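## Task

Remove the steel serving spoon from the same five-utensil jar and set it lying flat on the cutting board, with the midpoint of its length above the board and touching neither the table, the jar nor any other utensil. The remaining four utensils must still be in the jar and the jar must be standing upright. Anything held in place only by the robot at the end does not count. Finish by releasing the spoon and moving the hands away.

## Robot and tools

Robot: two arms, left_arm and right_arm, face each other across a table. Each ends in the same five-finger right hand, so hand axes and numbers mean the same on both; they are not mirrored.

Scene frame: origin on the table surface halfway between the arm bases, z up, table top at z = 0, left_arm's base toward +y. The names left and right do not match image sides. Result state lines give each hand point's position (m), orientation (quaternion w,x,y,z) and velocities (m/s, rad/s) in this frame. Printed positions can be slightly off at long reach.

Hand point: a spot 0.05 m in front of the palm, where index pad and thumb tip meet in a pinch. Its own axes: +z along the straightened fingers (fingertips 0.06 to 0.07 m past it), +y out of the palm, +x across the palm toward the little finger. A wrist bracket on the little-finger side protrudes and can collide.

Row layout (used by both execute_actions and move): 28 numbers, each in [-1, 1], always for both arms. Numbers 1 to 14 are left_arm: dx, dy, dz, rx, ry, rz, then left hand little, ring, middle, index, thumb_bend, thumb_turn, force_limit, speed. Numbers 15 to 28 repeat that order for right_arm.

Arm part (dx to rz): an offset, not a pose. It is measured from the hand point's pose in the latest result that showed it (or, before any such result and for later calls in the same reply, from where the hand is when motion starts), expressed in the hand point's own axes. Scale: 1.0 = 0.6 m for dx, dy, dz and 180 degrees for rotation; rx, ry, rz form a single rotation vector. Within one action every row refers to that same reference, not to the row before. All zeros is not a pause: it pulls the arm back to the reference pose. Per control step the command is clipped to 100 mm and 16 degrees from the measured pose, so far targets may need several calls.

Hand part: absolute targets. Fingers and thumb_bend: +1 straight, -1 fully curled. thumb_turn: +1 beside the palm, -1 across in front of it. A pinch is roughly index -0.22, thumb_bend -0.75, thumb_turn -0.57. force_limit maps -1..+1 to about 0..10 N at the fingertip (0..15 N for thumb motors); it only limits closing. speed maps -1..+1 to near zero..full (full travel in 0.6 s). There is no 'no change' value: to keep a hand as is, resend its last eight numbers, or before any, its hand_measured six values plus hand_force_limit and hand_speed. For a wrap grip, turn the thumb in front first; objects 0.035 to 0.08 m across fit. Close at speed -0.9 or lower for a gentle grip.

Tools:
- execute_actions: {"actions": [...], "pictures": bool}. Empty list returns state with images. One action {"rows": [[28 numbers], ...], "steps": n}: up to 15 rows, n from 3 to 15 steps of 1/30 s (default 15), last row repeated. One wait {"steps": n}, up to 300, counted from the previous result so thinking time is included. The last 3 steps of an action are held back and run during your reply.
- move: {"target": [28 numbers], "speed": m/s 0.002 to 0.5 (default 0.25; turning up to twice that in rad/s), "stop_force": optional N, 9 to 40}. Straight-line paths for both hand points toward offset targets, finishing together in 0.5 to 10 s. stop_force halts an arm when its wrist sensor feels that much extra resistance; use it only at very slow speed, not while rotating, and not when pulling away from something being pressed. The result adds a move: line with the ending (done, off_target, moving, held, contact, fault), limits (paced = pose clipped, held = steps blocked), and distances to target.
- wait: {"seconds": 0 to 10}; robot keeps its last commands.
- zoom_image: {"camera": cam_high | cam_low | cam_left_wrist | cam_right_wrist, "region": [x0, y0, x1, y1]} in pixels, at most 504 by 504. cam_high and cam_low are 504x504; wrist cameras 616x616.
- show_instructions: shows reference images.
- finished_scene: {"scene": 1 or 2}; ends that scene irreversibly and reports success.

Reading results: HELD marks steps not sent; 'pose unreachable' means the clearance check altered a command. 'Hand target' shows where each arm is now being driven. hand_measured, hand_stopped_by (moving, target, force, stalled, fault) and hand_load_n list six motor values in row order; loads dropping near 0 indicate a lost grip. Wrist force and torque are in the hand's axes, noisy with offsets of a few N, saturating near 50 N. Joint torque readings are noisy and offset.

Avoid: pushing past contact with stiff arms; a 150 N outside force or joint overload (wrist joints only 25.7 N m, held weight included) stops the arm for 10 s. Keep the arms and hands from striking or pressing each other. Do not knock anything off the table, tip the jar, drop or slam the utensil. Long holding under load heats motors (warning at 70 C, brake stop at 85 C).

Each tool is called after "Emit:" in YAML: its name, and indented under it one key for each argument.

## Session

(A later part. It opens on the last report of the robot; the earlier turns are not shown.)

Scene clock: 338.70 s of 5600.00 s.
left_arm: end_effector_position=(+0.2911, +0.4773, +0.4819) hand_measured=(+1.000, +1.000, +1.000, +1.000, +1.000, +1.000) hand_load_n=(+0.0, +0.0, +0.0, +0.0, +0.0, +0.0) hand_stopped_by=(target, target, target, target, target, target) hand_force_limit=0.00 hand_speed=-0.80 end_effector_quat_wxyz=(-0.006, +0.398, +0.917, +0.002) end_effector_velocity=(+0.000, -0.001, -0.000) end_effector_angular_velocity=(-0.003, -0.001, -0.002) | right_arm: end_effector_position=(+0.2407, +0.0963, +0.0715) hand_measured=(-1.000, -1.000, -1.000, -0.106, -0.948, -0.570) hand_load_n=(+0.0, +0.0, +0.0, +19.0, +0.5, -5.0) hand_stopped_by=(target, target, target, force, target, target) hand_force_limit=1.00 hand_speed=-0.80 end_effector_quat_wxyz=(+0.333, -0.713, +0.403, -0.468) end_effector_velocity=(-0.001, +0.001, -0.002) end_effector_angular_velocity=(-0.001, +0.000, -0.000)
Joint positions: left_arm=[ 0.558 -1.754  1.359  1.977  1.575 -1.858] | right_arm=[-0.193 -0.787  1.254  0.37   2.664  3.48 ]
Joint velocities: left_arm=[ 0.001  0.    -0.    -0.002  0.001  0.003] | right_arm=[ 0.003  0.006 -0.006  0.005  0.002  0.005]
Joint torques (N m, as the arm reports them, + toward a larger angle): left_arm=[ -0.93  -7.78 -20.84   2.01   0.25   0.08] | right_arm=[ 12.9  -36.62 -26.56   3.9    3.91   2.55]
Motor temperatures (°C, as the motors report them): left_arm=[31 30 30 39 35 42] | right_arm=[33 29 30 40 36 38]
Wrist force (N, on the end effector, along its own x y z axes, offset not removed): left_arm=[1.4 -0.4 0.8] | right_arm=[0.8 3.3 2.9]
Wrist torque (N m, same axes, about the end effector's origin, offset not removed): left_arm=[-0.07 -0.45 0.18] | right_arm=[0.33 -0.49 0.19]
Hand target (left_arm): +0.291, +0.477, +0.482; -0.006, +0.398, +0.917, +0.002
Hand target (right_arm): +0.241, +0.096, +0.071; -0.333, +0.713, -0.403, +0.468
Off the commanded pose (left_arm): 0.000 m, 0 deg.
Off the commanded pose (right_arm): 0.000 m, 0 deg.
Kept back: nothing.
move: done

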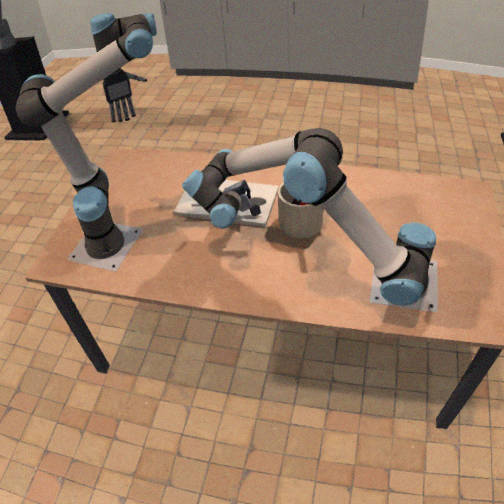

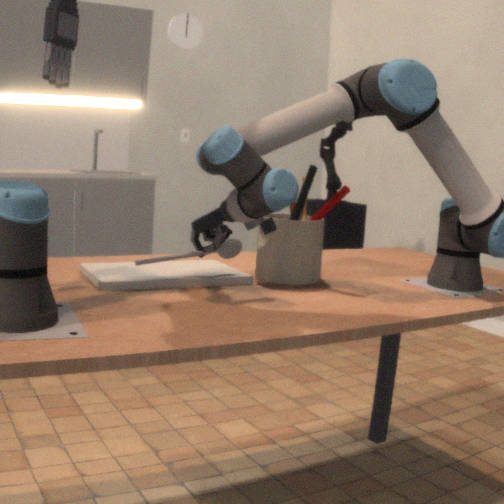

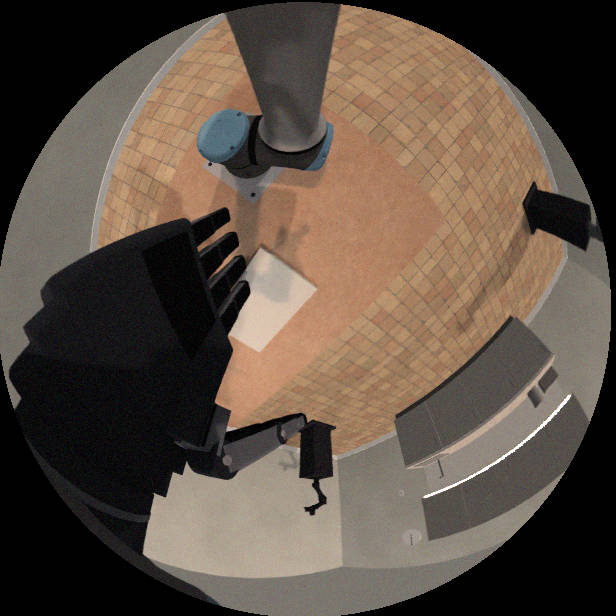

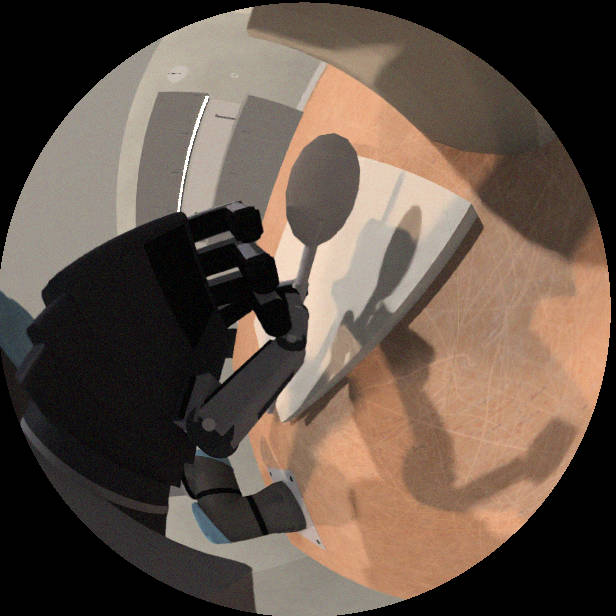

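Emit:
move:
  target: [0,0,0,0,0,0,1,1,1,1,1,1,0,-0.8, -0.013,0.028,0.011,0,0,0,-1,-1,-1,-0.7,-0.95,-0.57,1,-0.8]
  speed: 0.008
  stop_force: 9

Emit:
move:
  target: [0,0,0,0,0,0,1,1,1,1,1,1,0,-0.8, 0,0,0,0,0,0,-1,-1,-1,0.6,-0.3,-0.57,1,-0.6]

Emit:
move:
  target: [0,0,0,0,0,0,1,1,1,1,1,1,0,-0.8, 0.13,-0.28,-0.11,0,0,0,-1,-1,-1,0.6,-0.3,-0.57,1,-0.6]
  speed: 0.06

Emit:
zoom_image:
  camera: "cam_high"
  region: [150,130,350,260]

Scene clock: 341.60 s of 5600.00 s.
left_arm: end_effector_position=(+0.2911, +0.4773, +0.4819) hand_measured=(+1.000, +1.000, +1.000, +1.000, +1.000, +1.000) hand_load_n=(+0.0, +0.0, +0.0, +0.0, +0.0, +0.0) hand_stopped_by=(target, target, target, target, target, target) hand_force_limit=0.00 hand_speed=-0.80 end_effector_quat_wxyz=(-0.006, +0.398, +0.917, +0.002) end_effector_velocity=(+0.000, -0.000, -0.000) end_effector_angular_velocity=(+0.000, +0.001, +0.001) | right_arm: end_effector_position=(+0.2406, +0.0962, +0.0522) hand_measured=(-1.000, -1.000, -1.000, -0.106, -0.948, -0.570) hand_load_n=(+0.0, +0.0, +0.0, +19.0, +0.5, -5.0) hand_stopped_by=(target, target, target, force, target, target) hand_force_limit=1.00 hand_speed=-0.80 end_effector_quat_wxyz=(+0.333, -0.713, +0.403, -0.468) end_effector_velocity=(+0.000, -0.000, -0.003) end_effector_angular_velocity=(+0.000, -0.000, -0.001)
Joint positions: left_arm=[ 0.558 -1.754  1.359  1.977  1.575 -1.858] | right_arm=[-0.193 -0.765  1.268  0.333  2.665  3.48 ]
Joint velocities: left_arm=[ 0.001  0.001 -0.     0.     0.     0.   ] | right_arm=[-0.001  0.003  0.002 -0.005  0.    -0.   ]
Joint torques (N m, as the arm reports them, + toward a larger angle): left_arm=[ -1.43  -8.22 -21.17   2.07   0.26   0.09] | right_arm=[-13.65 -38.11  -6.36  -1.02  -0.39  -2.13]
Motor temperatures (°C, as the motors report them): left_arm=[31 30 30 39 35 42] | right_arm=[33 29 30 40 36 38]
Wrist force (N, on the end effector, along its own x y z axes, offset not removed): left_arm=[0.1 0.6 1.1] | right_arm=[0.6 2.1 2.2]
Wrist torque (N m, same axes, about the end effector's origin, offset not removed): left_arm=[0.07 -0.28 0.12] | right_arm=[0.17 -0.40 0.03]
Hand target (left_arm): +0.291, +0.477, +0.482; -0.006, +0.398, +0.917, +0.002
Hand target (right_arm): +0.241, +0.096, +0.052; -0.333, +0.713, -0.403, +0.468
Off the commanded pose (left_arm): 0.000 m, 0 deg.
Off the commanded pose (right_arm): 0.000 m, 0 deg.
Kept back: nothing.
move: done

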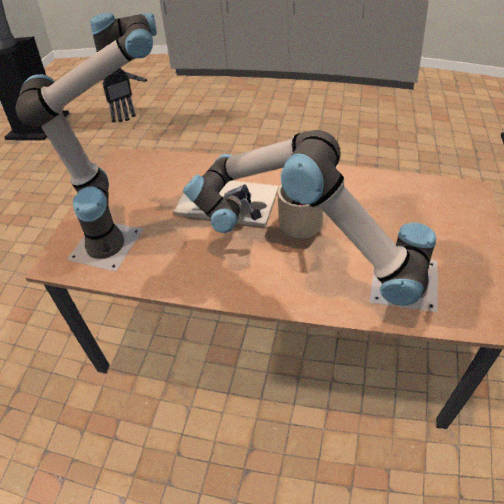

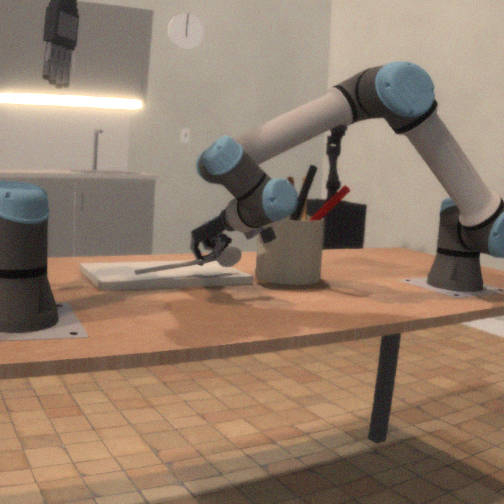

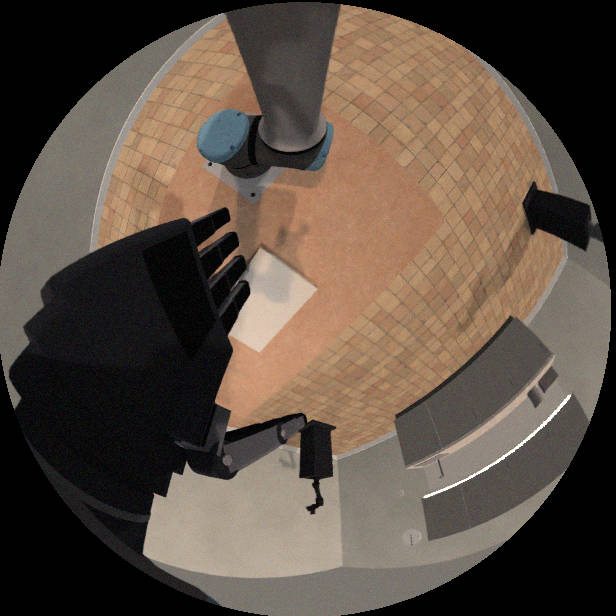

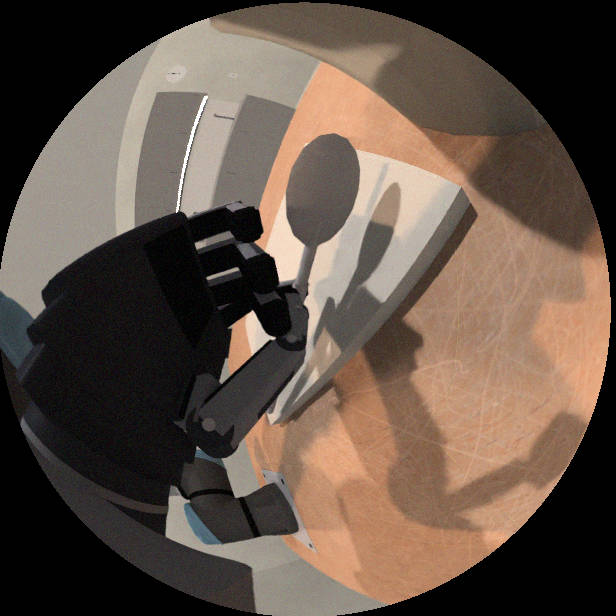

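Scene clock: 343.40 s of 5600.00 s.
left_arm: end_effector_position=(+0.2911, +0.4773, +0.4819) hand_measured=(+1.000, +1.000, +1.000, +1.000, +1.000, +1.000) hand_load_n=(+0.0, +0.0, +0.0, +0.0, +0.0, +0.0) hand_stopped_by=(target, target, target, target, target, target) hand_force_limit=0.00 hand_speed=-0.80 end_effector_quat_wxyz=(-0.006, +0.398, +0.917, +0.002) end_effector_velocity=(+0.000, +0.000, -0.000) end_effector_angular_velocity=(+0.002, +0.000, -0.001) | right_arm: end_effector_position=(+0.2406, +0.0962, +0.0522) hand_measured=(-1.000, -1.000, -1.000, +0.600, -0.300, -0.570) hand_load_n=(+0.0, +0.0, +0.0, +0.0, +0.0, +0.0) hand_stopped_by=(target, target, target, target, target, target) hand_force_limit=1.00 hand_speed=-0.60 end_effector_quat_wxyz=(+0.333, -0.713, +0.403, -0.468) end_effector_velocity=(+0.000, -0.000, +0.000) end_effector_angular_velocity=(+0.001, -0.001, -0.001)
Joint positions: left_arm=[ 0.558 -1.754  1.359  1.977  1.575 -1.858] | right_arm=[-0.193 -0.765  1.268  0.333  2.665  3.48 ]
Joint velocities: left_arm=[ 0.001  0.001 -0.     0.001 -0.     0.002] | right_arm=[-0.    -0.    -0.    -0.     0.001  0.001]
Joint torques (N m, as the arm reports them, + toward a larger angle): left_arm=[ -0.52  -7.93 -21.05   1.98   0.23   0.12] | right_arm=[-11.94 -55.31 -28.11   4.14  -0.12  -1.37]
Motor temperatures (°C, as the motors report them): left_arm=[31 30 30 39 35 42] | right_arm=[33 29 30 40 36 38]
Wrist force (N, on the end effector, along its own x y z axes, offset not removed): left_arm=[0.2 -0.4 1.5] | right_arm=[0.7 2.6 2.8]
Wrist torque (N m, same axes, about the end effector's origin, offset not removed): left_arm=[-0.05 -0.31 0.06] | right_arm=[0.42 -0.35 0.00]
Hand target (left_arm): +0.291, +0.477, +0.482; -0.006, +0.398, +0.917, +0.002
Hand target (right_arm): +0.241, +0.096, +0.052; -0.333, +0.713, -0.403, +0.468
Off the commanded pose (left_arm): 0.000 m, 0 deg.
Off the commanded pose (right_arm): 0.000 m, 0 deg.
Kept back: nothing.
move: done

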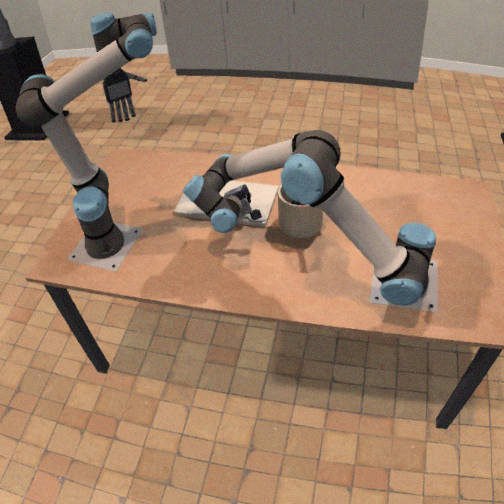

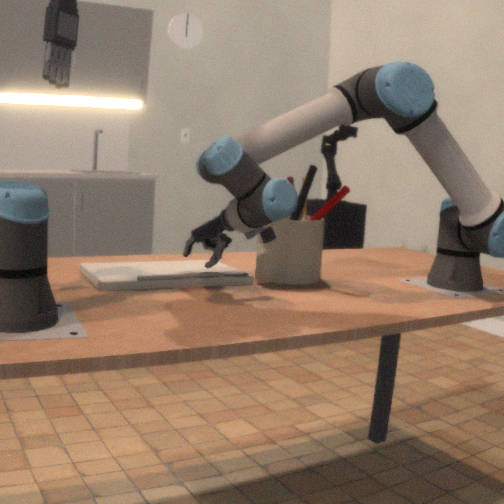

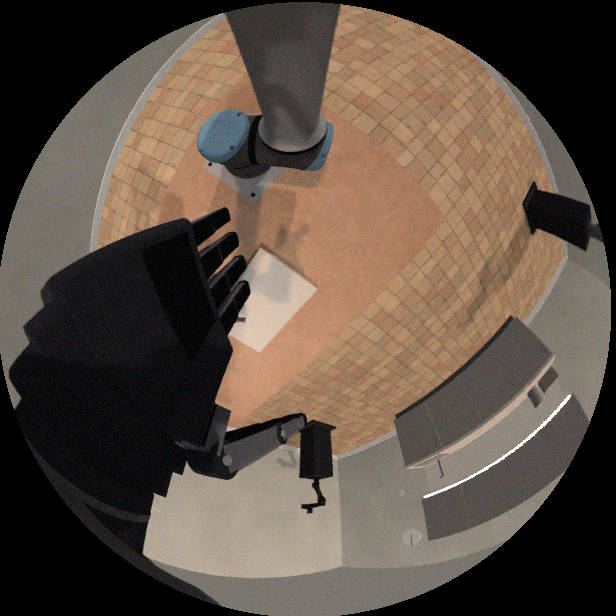

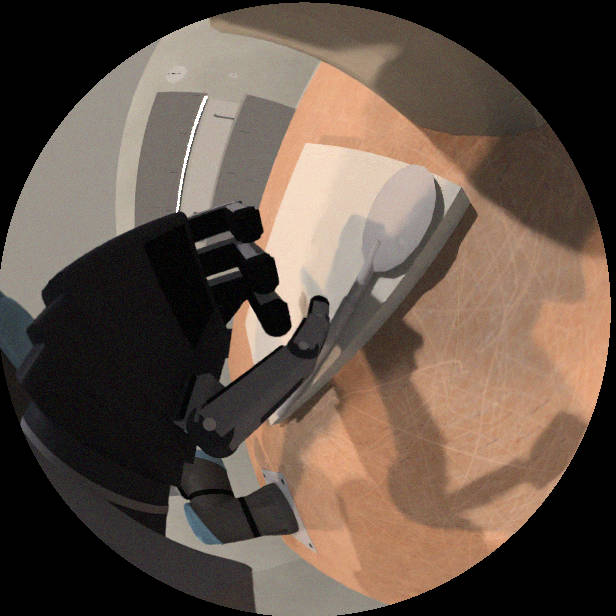

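Scene clock: 347.17 s of 5600.00 s.
left_arm: end_effector_position=(+0.2911, +0.4773, +0.4819) hand_measured=(+1.000, +1.000, +1.000, +1.000, +1.000, +1.000) hand_load_n=(+0.0, +0.0, +0.0, +0.0, +0.0, +0.0) hand_stopped_by=(target, target, target, target, target, target) hand_force_limit=0.00 hand_speed=-0.80 end_effector_quat_wxyz=(-0.006, +0.398, +0.917, +0.002) end_effector_velocity=(-0.000, -0.001, +0.000) end_effector_angular_velocity=(-0.003, -0.000, -0.000) | right_arm: end_effector_position=(+0.2418, +0.0974, +0.2486) hand_measured=(-1.000, -1.000, -1.000, +0.600, -0.300, -0.570) hand_load_n=(+0.0, +0.0, +0.0, +0.0, +0.0, +0.0) hand_stopped_by=(target, target, target, target, target, target) hand_force_limit=1.00 hand_speed=-0.60 end_effector_quat_wxyz=(+0.333, -0.713, +0.403, -0.468) end_effector_velocity=(-0.000, +0.000, +0.003) end_effector_angular_velocity=(-0.000, +0.001, -0.001)
Joint positions: left_arm=[ 0.558 -1.754  1.359  1.977  1.575 -1.858] | right_arm=[-0.195 -0.911  0.998  0.747  2.663  3.477]
Joint velocities: left_arm=[-0.002 -0.001 -0.001 -0.002  0.001 -0.001] | right_arm=[ 0.     0.001 -0.008  0.01   0.     0.002]
Joint torques (N m, as the arm reports them, + toward a larger angle): left_arm=[ -1.33  -7.86 -21.59   2.03   0.25   0.11] | right_arm=[-13.67 -33.54 -27.98   4.48   2.04   2.5 ]
Motor temperatures (°C, as the motors report them): left_arm=[31 30 30 39 35 42] | right_arm=[33 29 30 40 36 38]
Wrist force (N, on the end effector, along its own x y z axes, offset not removed): left_arm=[-0.2 -2.1 1.0] | right_arm=[2.0 2.7 1.3]
Wrist torque (N m, same axes, about the end effector's origin, offset not removed): left_arm=[-0.33 -0.22 0.09] | right_arm=[0.52 -0.46 0.10]
Hand target (left_arm): +0.291, +0.477, +0.482; -0.006, +0.398, +0.917, +0.002
Hand target (right_arm): +0.242, +0.097, +0.249; -0.333, +0.713, -0.403, +0.468
Off the commanded pose (left_arm): 0.000 m, 0 deg.
Off the commanded pose (right_arm): 0.000 m, 0 deg.
Kept back: nothing.
move: done

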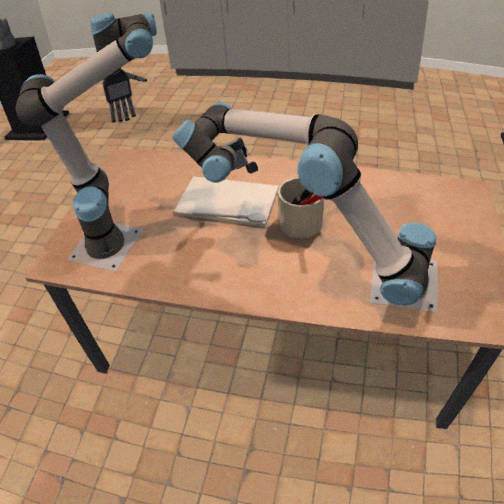

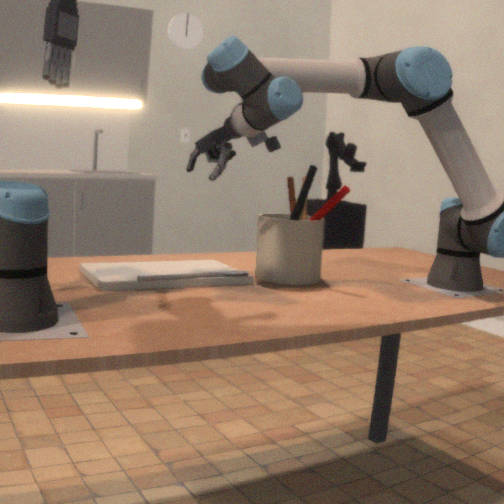

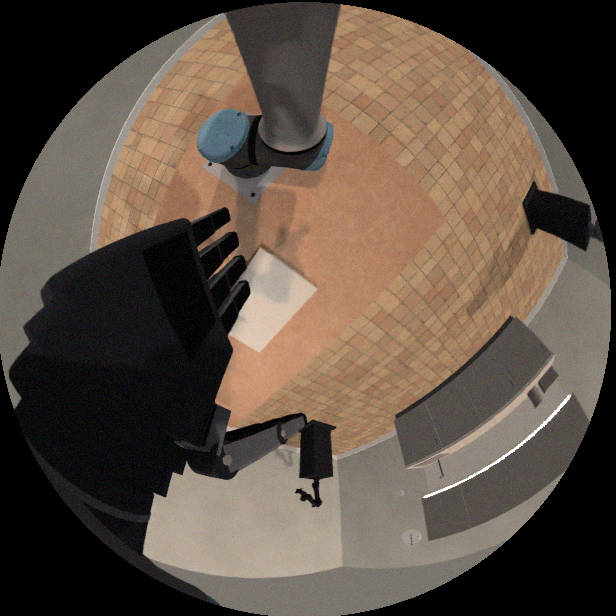

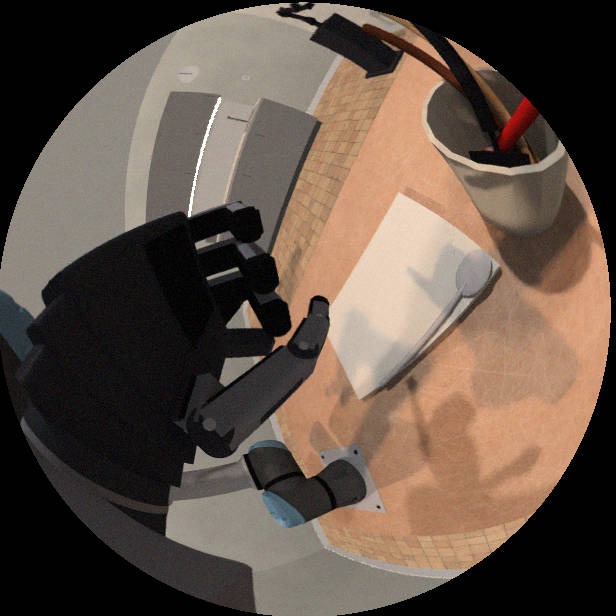

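Region (150, 130, 350, 260) of cam_high's 504x504 image, scaled by 2.520, with more detail than that image has; it fills the top 328 rows of this view, and the rest is white.

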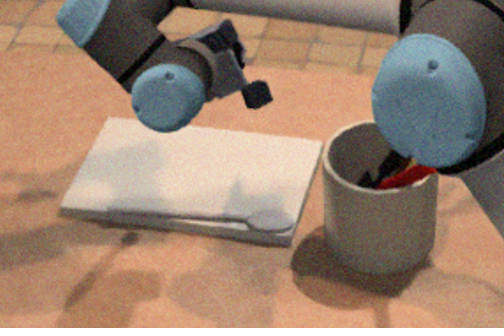

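Emit:
move:
  target: [0,0,0,0,0,0,1,1,1,1,1,1,0,-0.8, -0.088,0.327,-0.191,0,0,0,-1,-1,-1,1,1,1,1,0]
  speed: 0.1
  stop_force: 12

Emit:
move:
  target: [0,0,0,0,0,0,1,1,1,1,1,1,0,-0.8, -0.029,0.062,0.025,0,0,0,-1,-1,-1,1,1,1,1,0]
  speed: 0.02
  stop_force: 9

Emit:
zoom_image:
  camera: "cam_high"
  region: [150,130,350,260]

Scene clock: 350.40 s of 5600.00 s.
left_arm: end_effector_position=(+0.2911, +0.4773, +0.4819) hand_measured=(+1.000, +1.000, +1.000, +1.000, +1.000, +1.000) hand_load_n=(+0.0, +0.0, +0.0, +0.0, +0.0, +0.0) hand_stopped_by=(target, target, target, target, target, target) hand_force_limit=0.00 hand_speed=-0.80 end_effector_quat_wxyz=(-0.006, +0.398, +0.917, +0.002) end_effector_velocity=(-0.000, +0.000, -0.000) end_effector_angular_velocity=(-0.000, +0.000, +0.002) | right_arm: end_effector_position=(+0.0708, +0.0436, +0.1001) hand_measured=(-1.000, -1.000, -1.000, +1.000, +1.000, +1.000) hand_load_n=(+0.0, +0.0, +0.0, +0.0, +0.0, +0.0) hand_stopped_by=(target, target, target, target, target, target) hand_force_limit=1.00 hand_speed=0.00 end_effector_quat_wxyz=(+0.333, -0.713, +0.402, -0.468) end_effector_velocity=(-0.002, -0.000, -0.001) end_effector_angular_velocity=(+0.001, -0.001, -0.005)
Joint positions: left_arm=[ 0.558 -1.754  1.359  1.977  1.575 -1.858] | right_arm=[ 0.101 -0.763  1.286  0.934  2.792  4.153]
Joint velocities: left_arm=[ 0.001 -0.001  0.001 -0.     0.    -0.001] | right_arm=[ 0.004  0.008 -0.004  0.02   0.002  0.026]
Joint torques (N m, as the arm reports them, + toward a larger angle): left_arm=[ -1.63  -8.32 -21.54   1.95   0.27   0.06] | right_arm=[ 14.5  -35.56 -24.38   5.03   3.56   2.63]
Motor temperatures (°C, as the motors report them): left_arm=[31 30 30 39 35 42] | right_arm=[33 30 30 40 36 38]
Wrist force (N, on the end effector, along its own x y z axes, offset not removed): left_arm=[-0.3 -1.2 0.6] | right_arm=[1.5 2.9 4.5]
Wrist torque (N m, same axes, about the end effector's origin, offset not removed): left_arm=[-0.22 -0.19 0.08] | right_arm=[0.34 -0.53 0.19]
Hand target (left_arm): +0.291, +0.477, +0.482; -0.006, +0.398, +0.917, +0.002
Hand target (right_arm): +0.071, +0.044, +0.100; -0.333, +0.713, -0.402, +0.468
Off the commanded pose (left_arm): 0.000 m, 0 deg.
Off the commanded pose (right_arm): 0.001 m, 0 deg.
Kept back: nothing.
move: done

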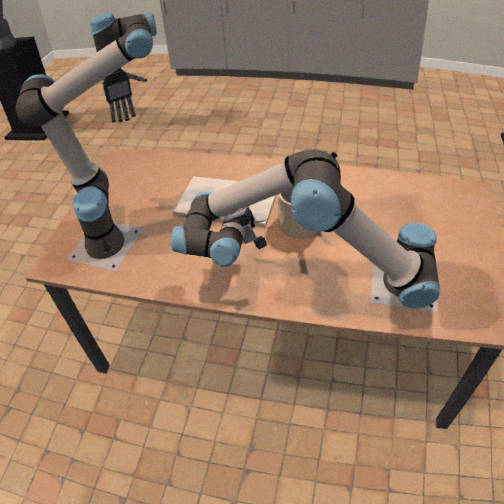

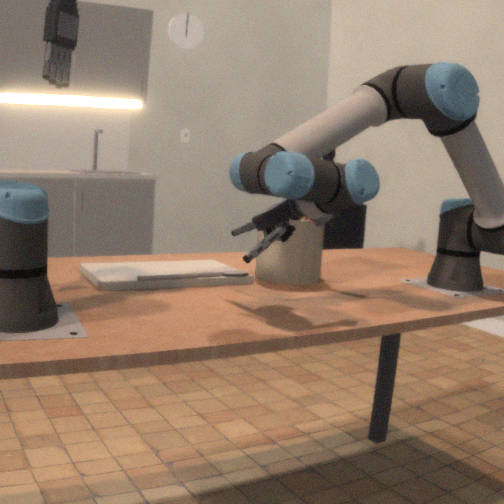

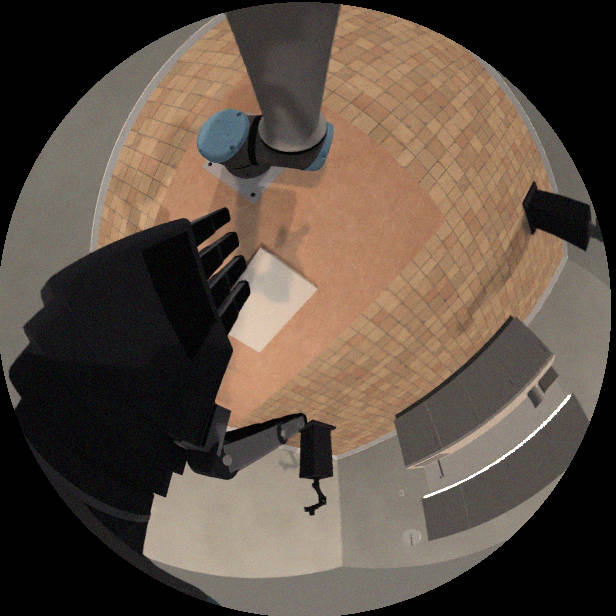

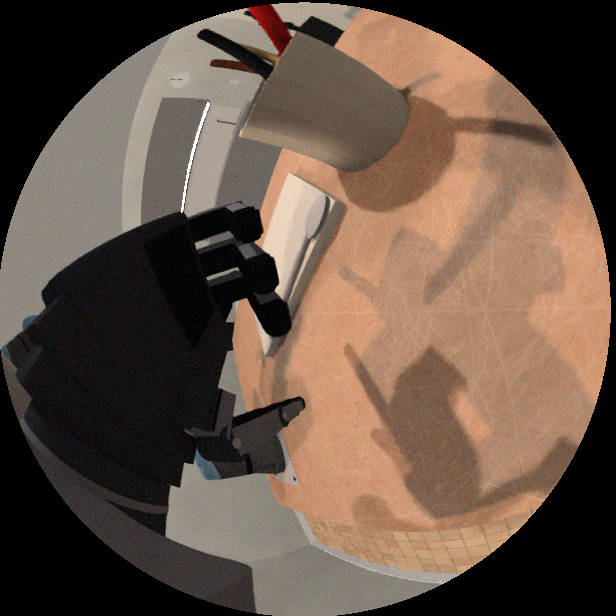

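Scene clock: 352.90 s of 5600.00 s.
left_arm: end_effector_position=(+0.2911, +0.4773, +0.4819) hand_measured=(+1.000, +1.000, +1.000, +1.000, +1.000, +1.000) hand_load_n=(+0.0, +0.0, +0.0, +0.0, +0.0, +0.0) hand_stopped_by=(target, target, target, target, target, target) hand_force_limit=0.00 hand_speed=-0.80 end_effector_quat_wxyz=(-0.006, +0.398, +0.917, +0.002) end_effector_velocity=(-0.000, +0.000, +0.000) end_effector_angular_velocity=(-0.001, +0.000, +0.000) | right_arm: end_effector_position=(+0.0709, +0.0435, +0.0568) hand_measured=(-1.000, -1.000, -1.000, +1.000, +1.000, +1.000) hand_load_n=(+0.0, +0.0, +0.0, +0.0, +0.0, +0.0) hand_stopped_by=(target, target, target, target, target, target) hand_force_limit=1.00 hand_speed=0.00 end_effector_quat_wxyz=(+0.333, -0.713, +0.402, -0.468) end_effector_velocity=(-0.000, -0.000, -0.003) end_effector_angular_velocity=(-0.001, -0.001, +0.002)
Joint positions: left_arm=[ 0.558 -1.754  1.359  1.977  1.575 -1.858] | right_arm=[ 0.101 -0.706  1.307  0.857  2.792  4.153]
Joint velocities: left_arm=[ 0.    -0.001 -0.     0.001  0.001  0.   ] | right_arm=[ 0.001  0.004  0.001 -0.005  0.001 -0.002]
Joint torques (N m, as the arm reports them, + toward a larger angle): left_arm=[ -1.19  -7.84 -21.2    1.99   0.24   0.08] | right_arm=[-13.54 -32.57  -5.2   -0.61  -0.19  -2.23]
Motor temperatures (°C, as the motors report them): left_arm=[31 30 30 39 35 42] | right_arm=[33 30 30 40 36 38]
Wrist force (N, on the end effector, along its own x y z axes, offset not removed): left_arm=[0.5 -0.7 1.2] | right_arm=[2.4 3.0 2.6]
Wrist torque (N m, same axes, about the end effector's origin, offset not removed): left_arm=[-0.11 -0.38 0.08] | right_arm=[0.54 -0.57 0.19]
Hand target (left_arm): +0.291, +0.477, +0.482; -0.006, +0.398, +0.917, +0.002
Hand target (right_arm): +0.071, +0.043, +0.056; -0.333, +0.713, -0.402, +0.468
Off the commanded pose (left_arm): 0.000 m, 0 deg.
Off the commanded pose (right_arm): 0.000 m, 0 deg.
Kept back: nothing.
move: done

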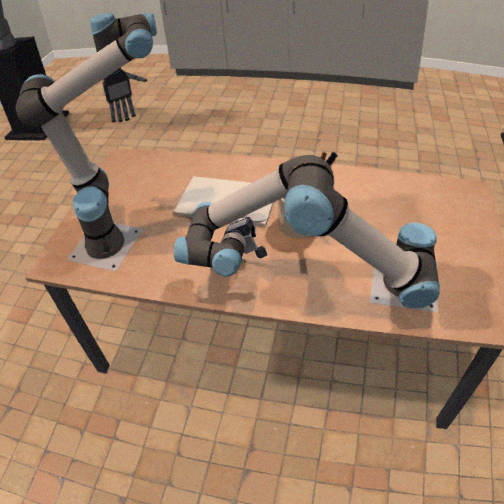

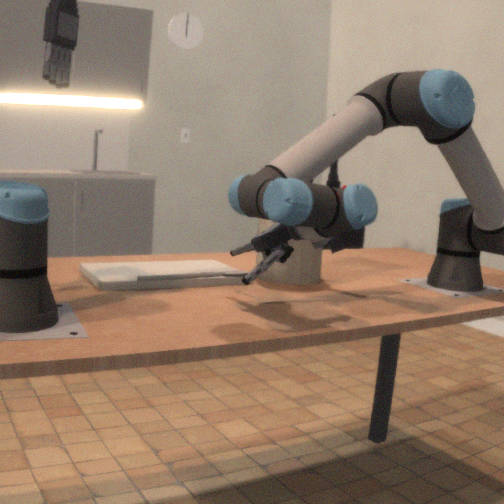

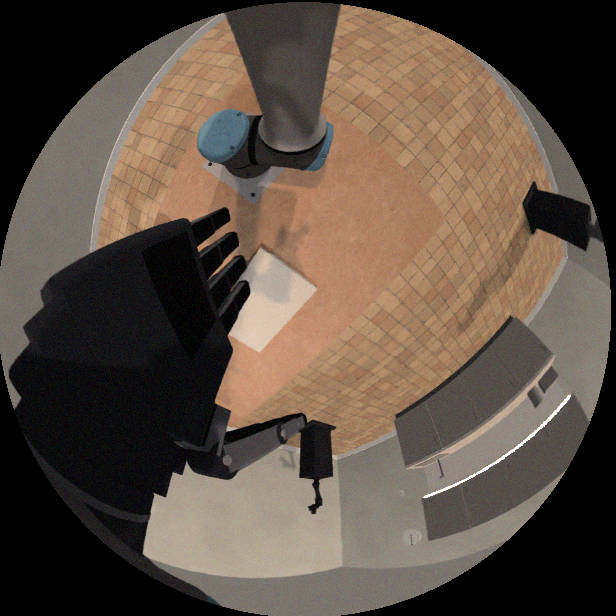

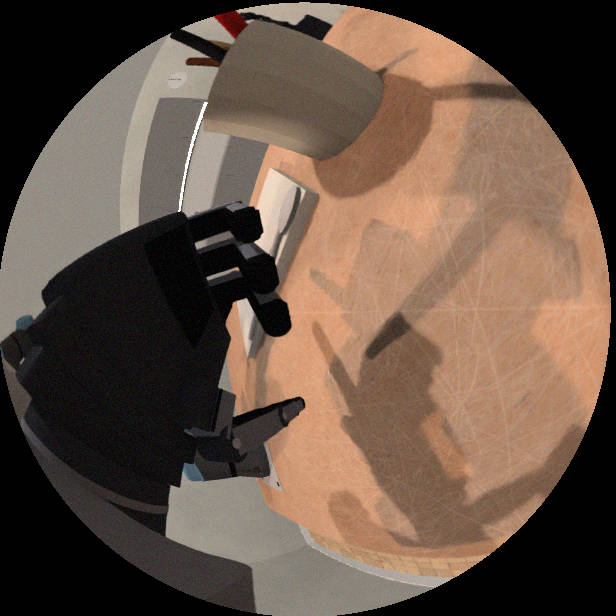

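Region (150, 130, 350, 260) of cam_high's 504x504 image, scaled by 2.520, with more detail than that image has; it fills the top 328 rows of this view, and the rest is white.

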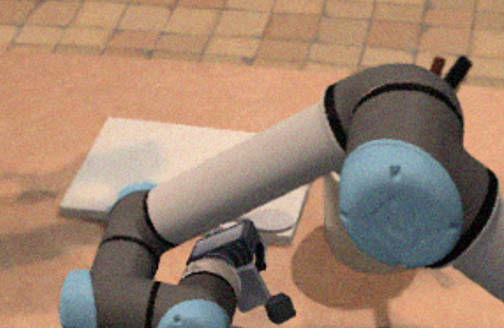

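Emit:
move:
  target: [0,0,0,0,0,0,1,1,1,1,1,1,0,-0.8, 0.165,-0.354,-0.142,0,0,0,-1,-1,-1,1,1,1,1,0]
  speed: 0.1

Emit:
zoom_image:
  camera: "cam_high"
  region: [150,130,350,260]

Scene clock: 355.90 s of 5600.00 s.
left_arm: end_effector_position=(+0.2911, +0.4773, +0.4819) hand_measured=(+1.000, +1.000, +1.000, +1.000, +1.000, +1.000) hand_load_n=(+0.0, +0.0, +0.0, +0.0, +0.0, +0.0) hand_stopped_by=(target, target, target, target, target, target) hand_force_limit=0.00 hand_speed=-0.80 end_effector_quat_wxyz=(-0.006, +0.398, +0.917, +0.002) end_effector_velocity=(-0.000, +0.000, -0.000) end_effector_angular_velocity=(-0.000, +0.001, +0.000) | right_arm: end_effector_position=(+0.0710, +0.0440, +0.2377) hand_measured=(-1.000, -1.000, -1.000, +1.000, +1.000, +1.000) hand_load_n=(+0.0, +0.0, +0.0, +0.0, +0.0, +0.0) hand_stopped_by=(target, target, target, target, target, target) hand_force_limit=1.00 hand_speed=0.00 end_effector_quat_wxyz=(+0.334, -0.713, +0.402, -0.467) end_effector_velocity=(+0.000, +0.000, +0.000) end_effector_angular_velocity=(+0.002, -0.000, -0.001)
Joint positions: left_arm=[ 0.558 -1.754  1.359  1.977  1.575 -1.858] | right_arm=[ 0.101 -0.893  1.139  1.205  2.792  4.148]
Joint velocities: left_arm=[ 0.001  0.    -0.     0.     0.001  0.001] | right_arm=[-0.001 -0.    -0.     0.     0.001  0.002]
Joint torques (N m, as the arm reports them, + toward a larger angle): left_arm=[ -1.26  -8.26 -21.36   2.08   0.3    0.15] | right_arm=[ -7.61 -32.62  -9.12   0.06   2.02  -2.18]
Motor temperatures (°C, as the motors report them): left_arm=[31 30 30 39 35 42] | right_arm=[33 30 30 40 36 38]
Wrist force (N, on the end effector, along its own x y z axes, offset not removed): left_arm=[0.3 -0.8 0.6] | right_arm=[1.1 2.5 0.7]
Wrist torque (N m, same axes, about the end effector's origin, offset not removed): left_arm=[-0.10 -0.29 0.11] | right_arm=[0.56 -0.31 0.16]
Hand target (left_arm): +0.291, +0.477, +0.482; -0.006, +0.398, +0.917, +0.002
Hand target (right_arm): +0.071, +0.044, +0.238; -0.334, +0.713, -0.402, +0.467
Off the commanded pose (left_arm): 0.000 m, 0 deg.
Off the commanded pose (right_arm): 0.068 m, 0 deg.
Kept back: nothing.
move: held (right_arm); limits=held; held on 22 of 83 steps (right_arm), including the last (right_arm)
pose unreachable (right arm): on one or more control steps of this call this arm could not follow its commanded pose, so it was not sent that pose on those steps. On the call's last step it was still not sent that pose. It may still have moved: this result reports where it is.
cause: the commanded pose would bring two parts of the arm too close to each other (joints 4 (wrist 1) to 6 (wrist 3) lie between them).

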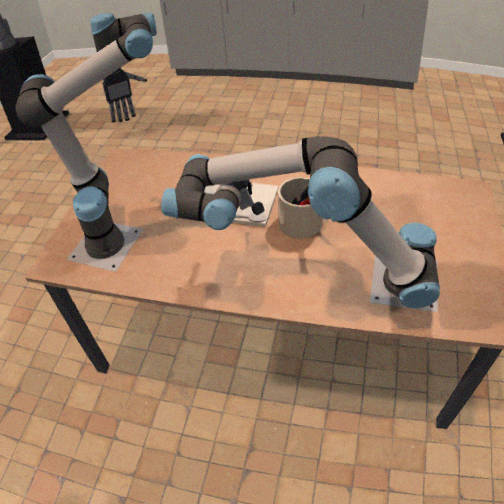

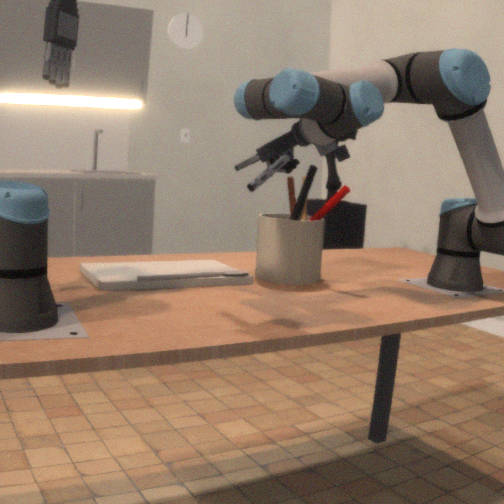

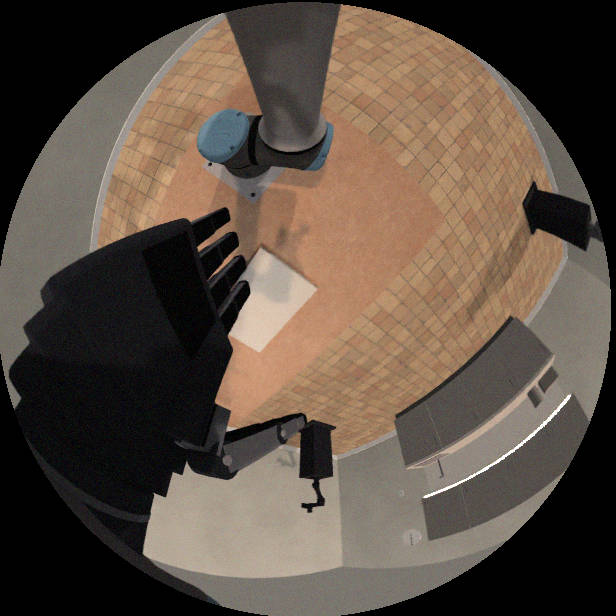

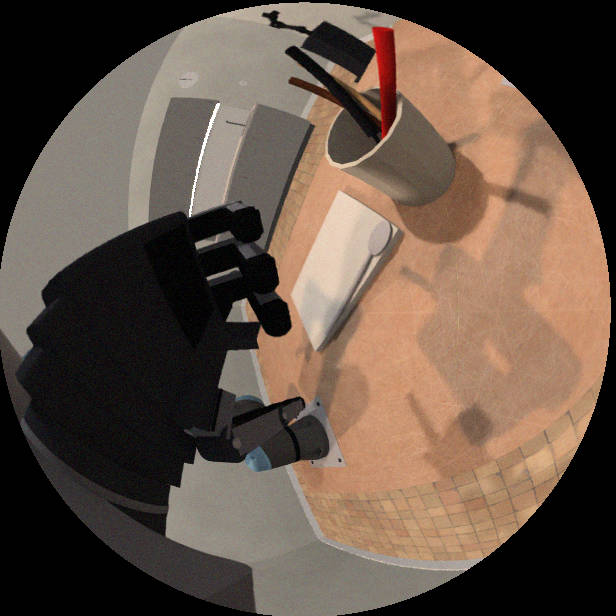

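Region (150, 130, 350, 260) of cam_high's 504x504 image, scaled by 2.520, with more detail than that image has; it fills the top 328 rows of this view, and the rest is white.

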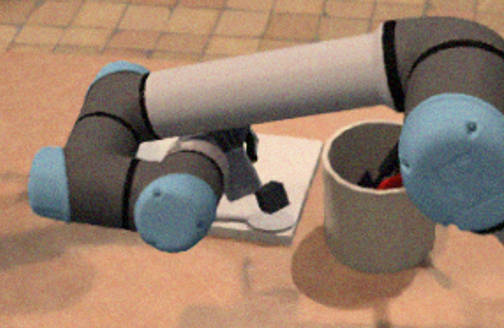

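Emit:
finished_scene:
  scene: 2

The scene is finished: the task was done.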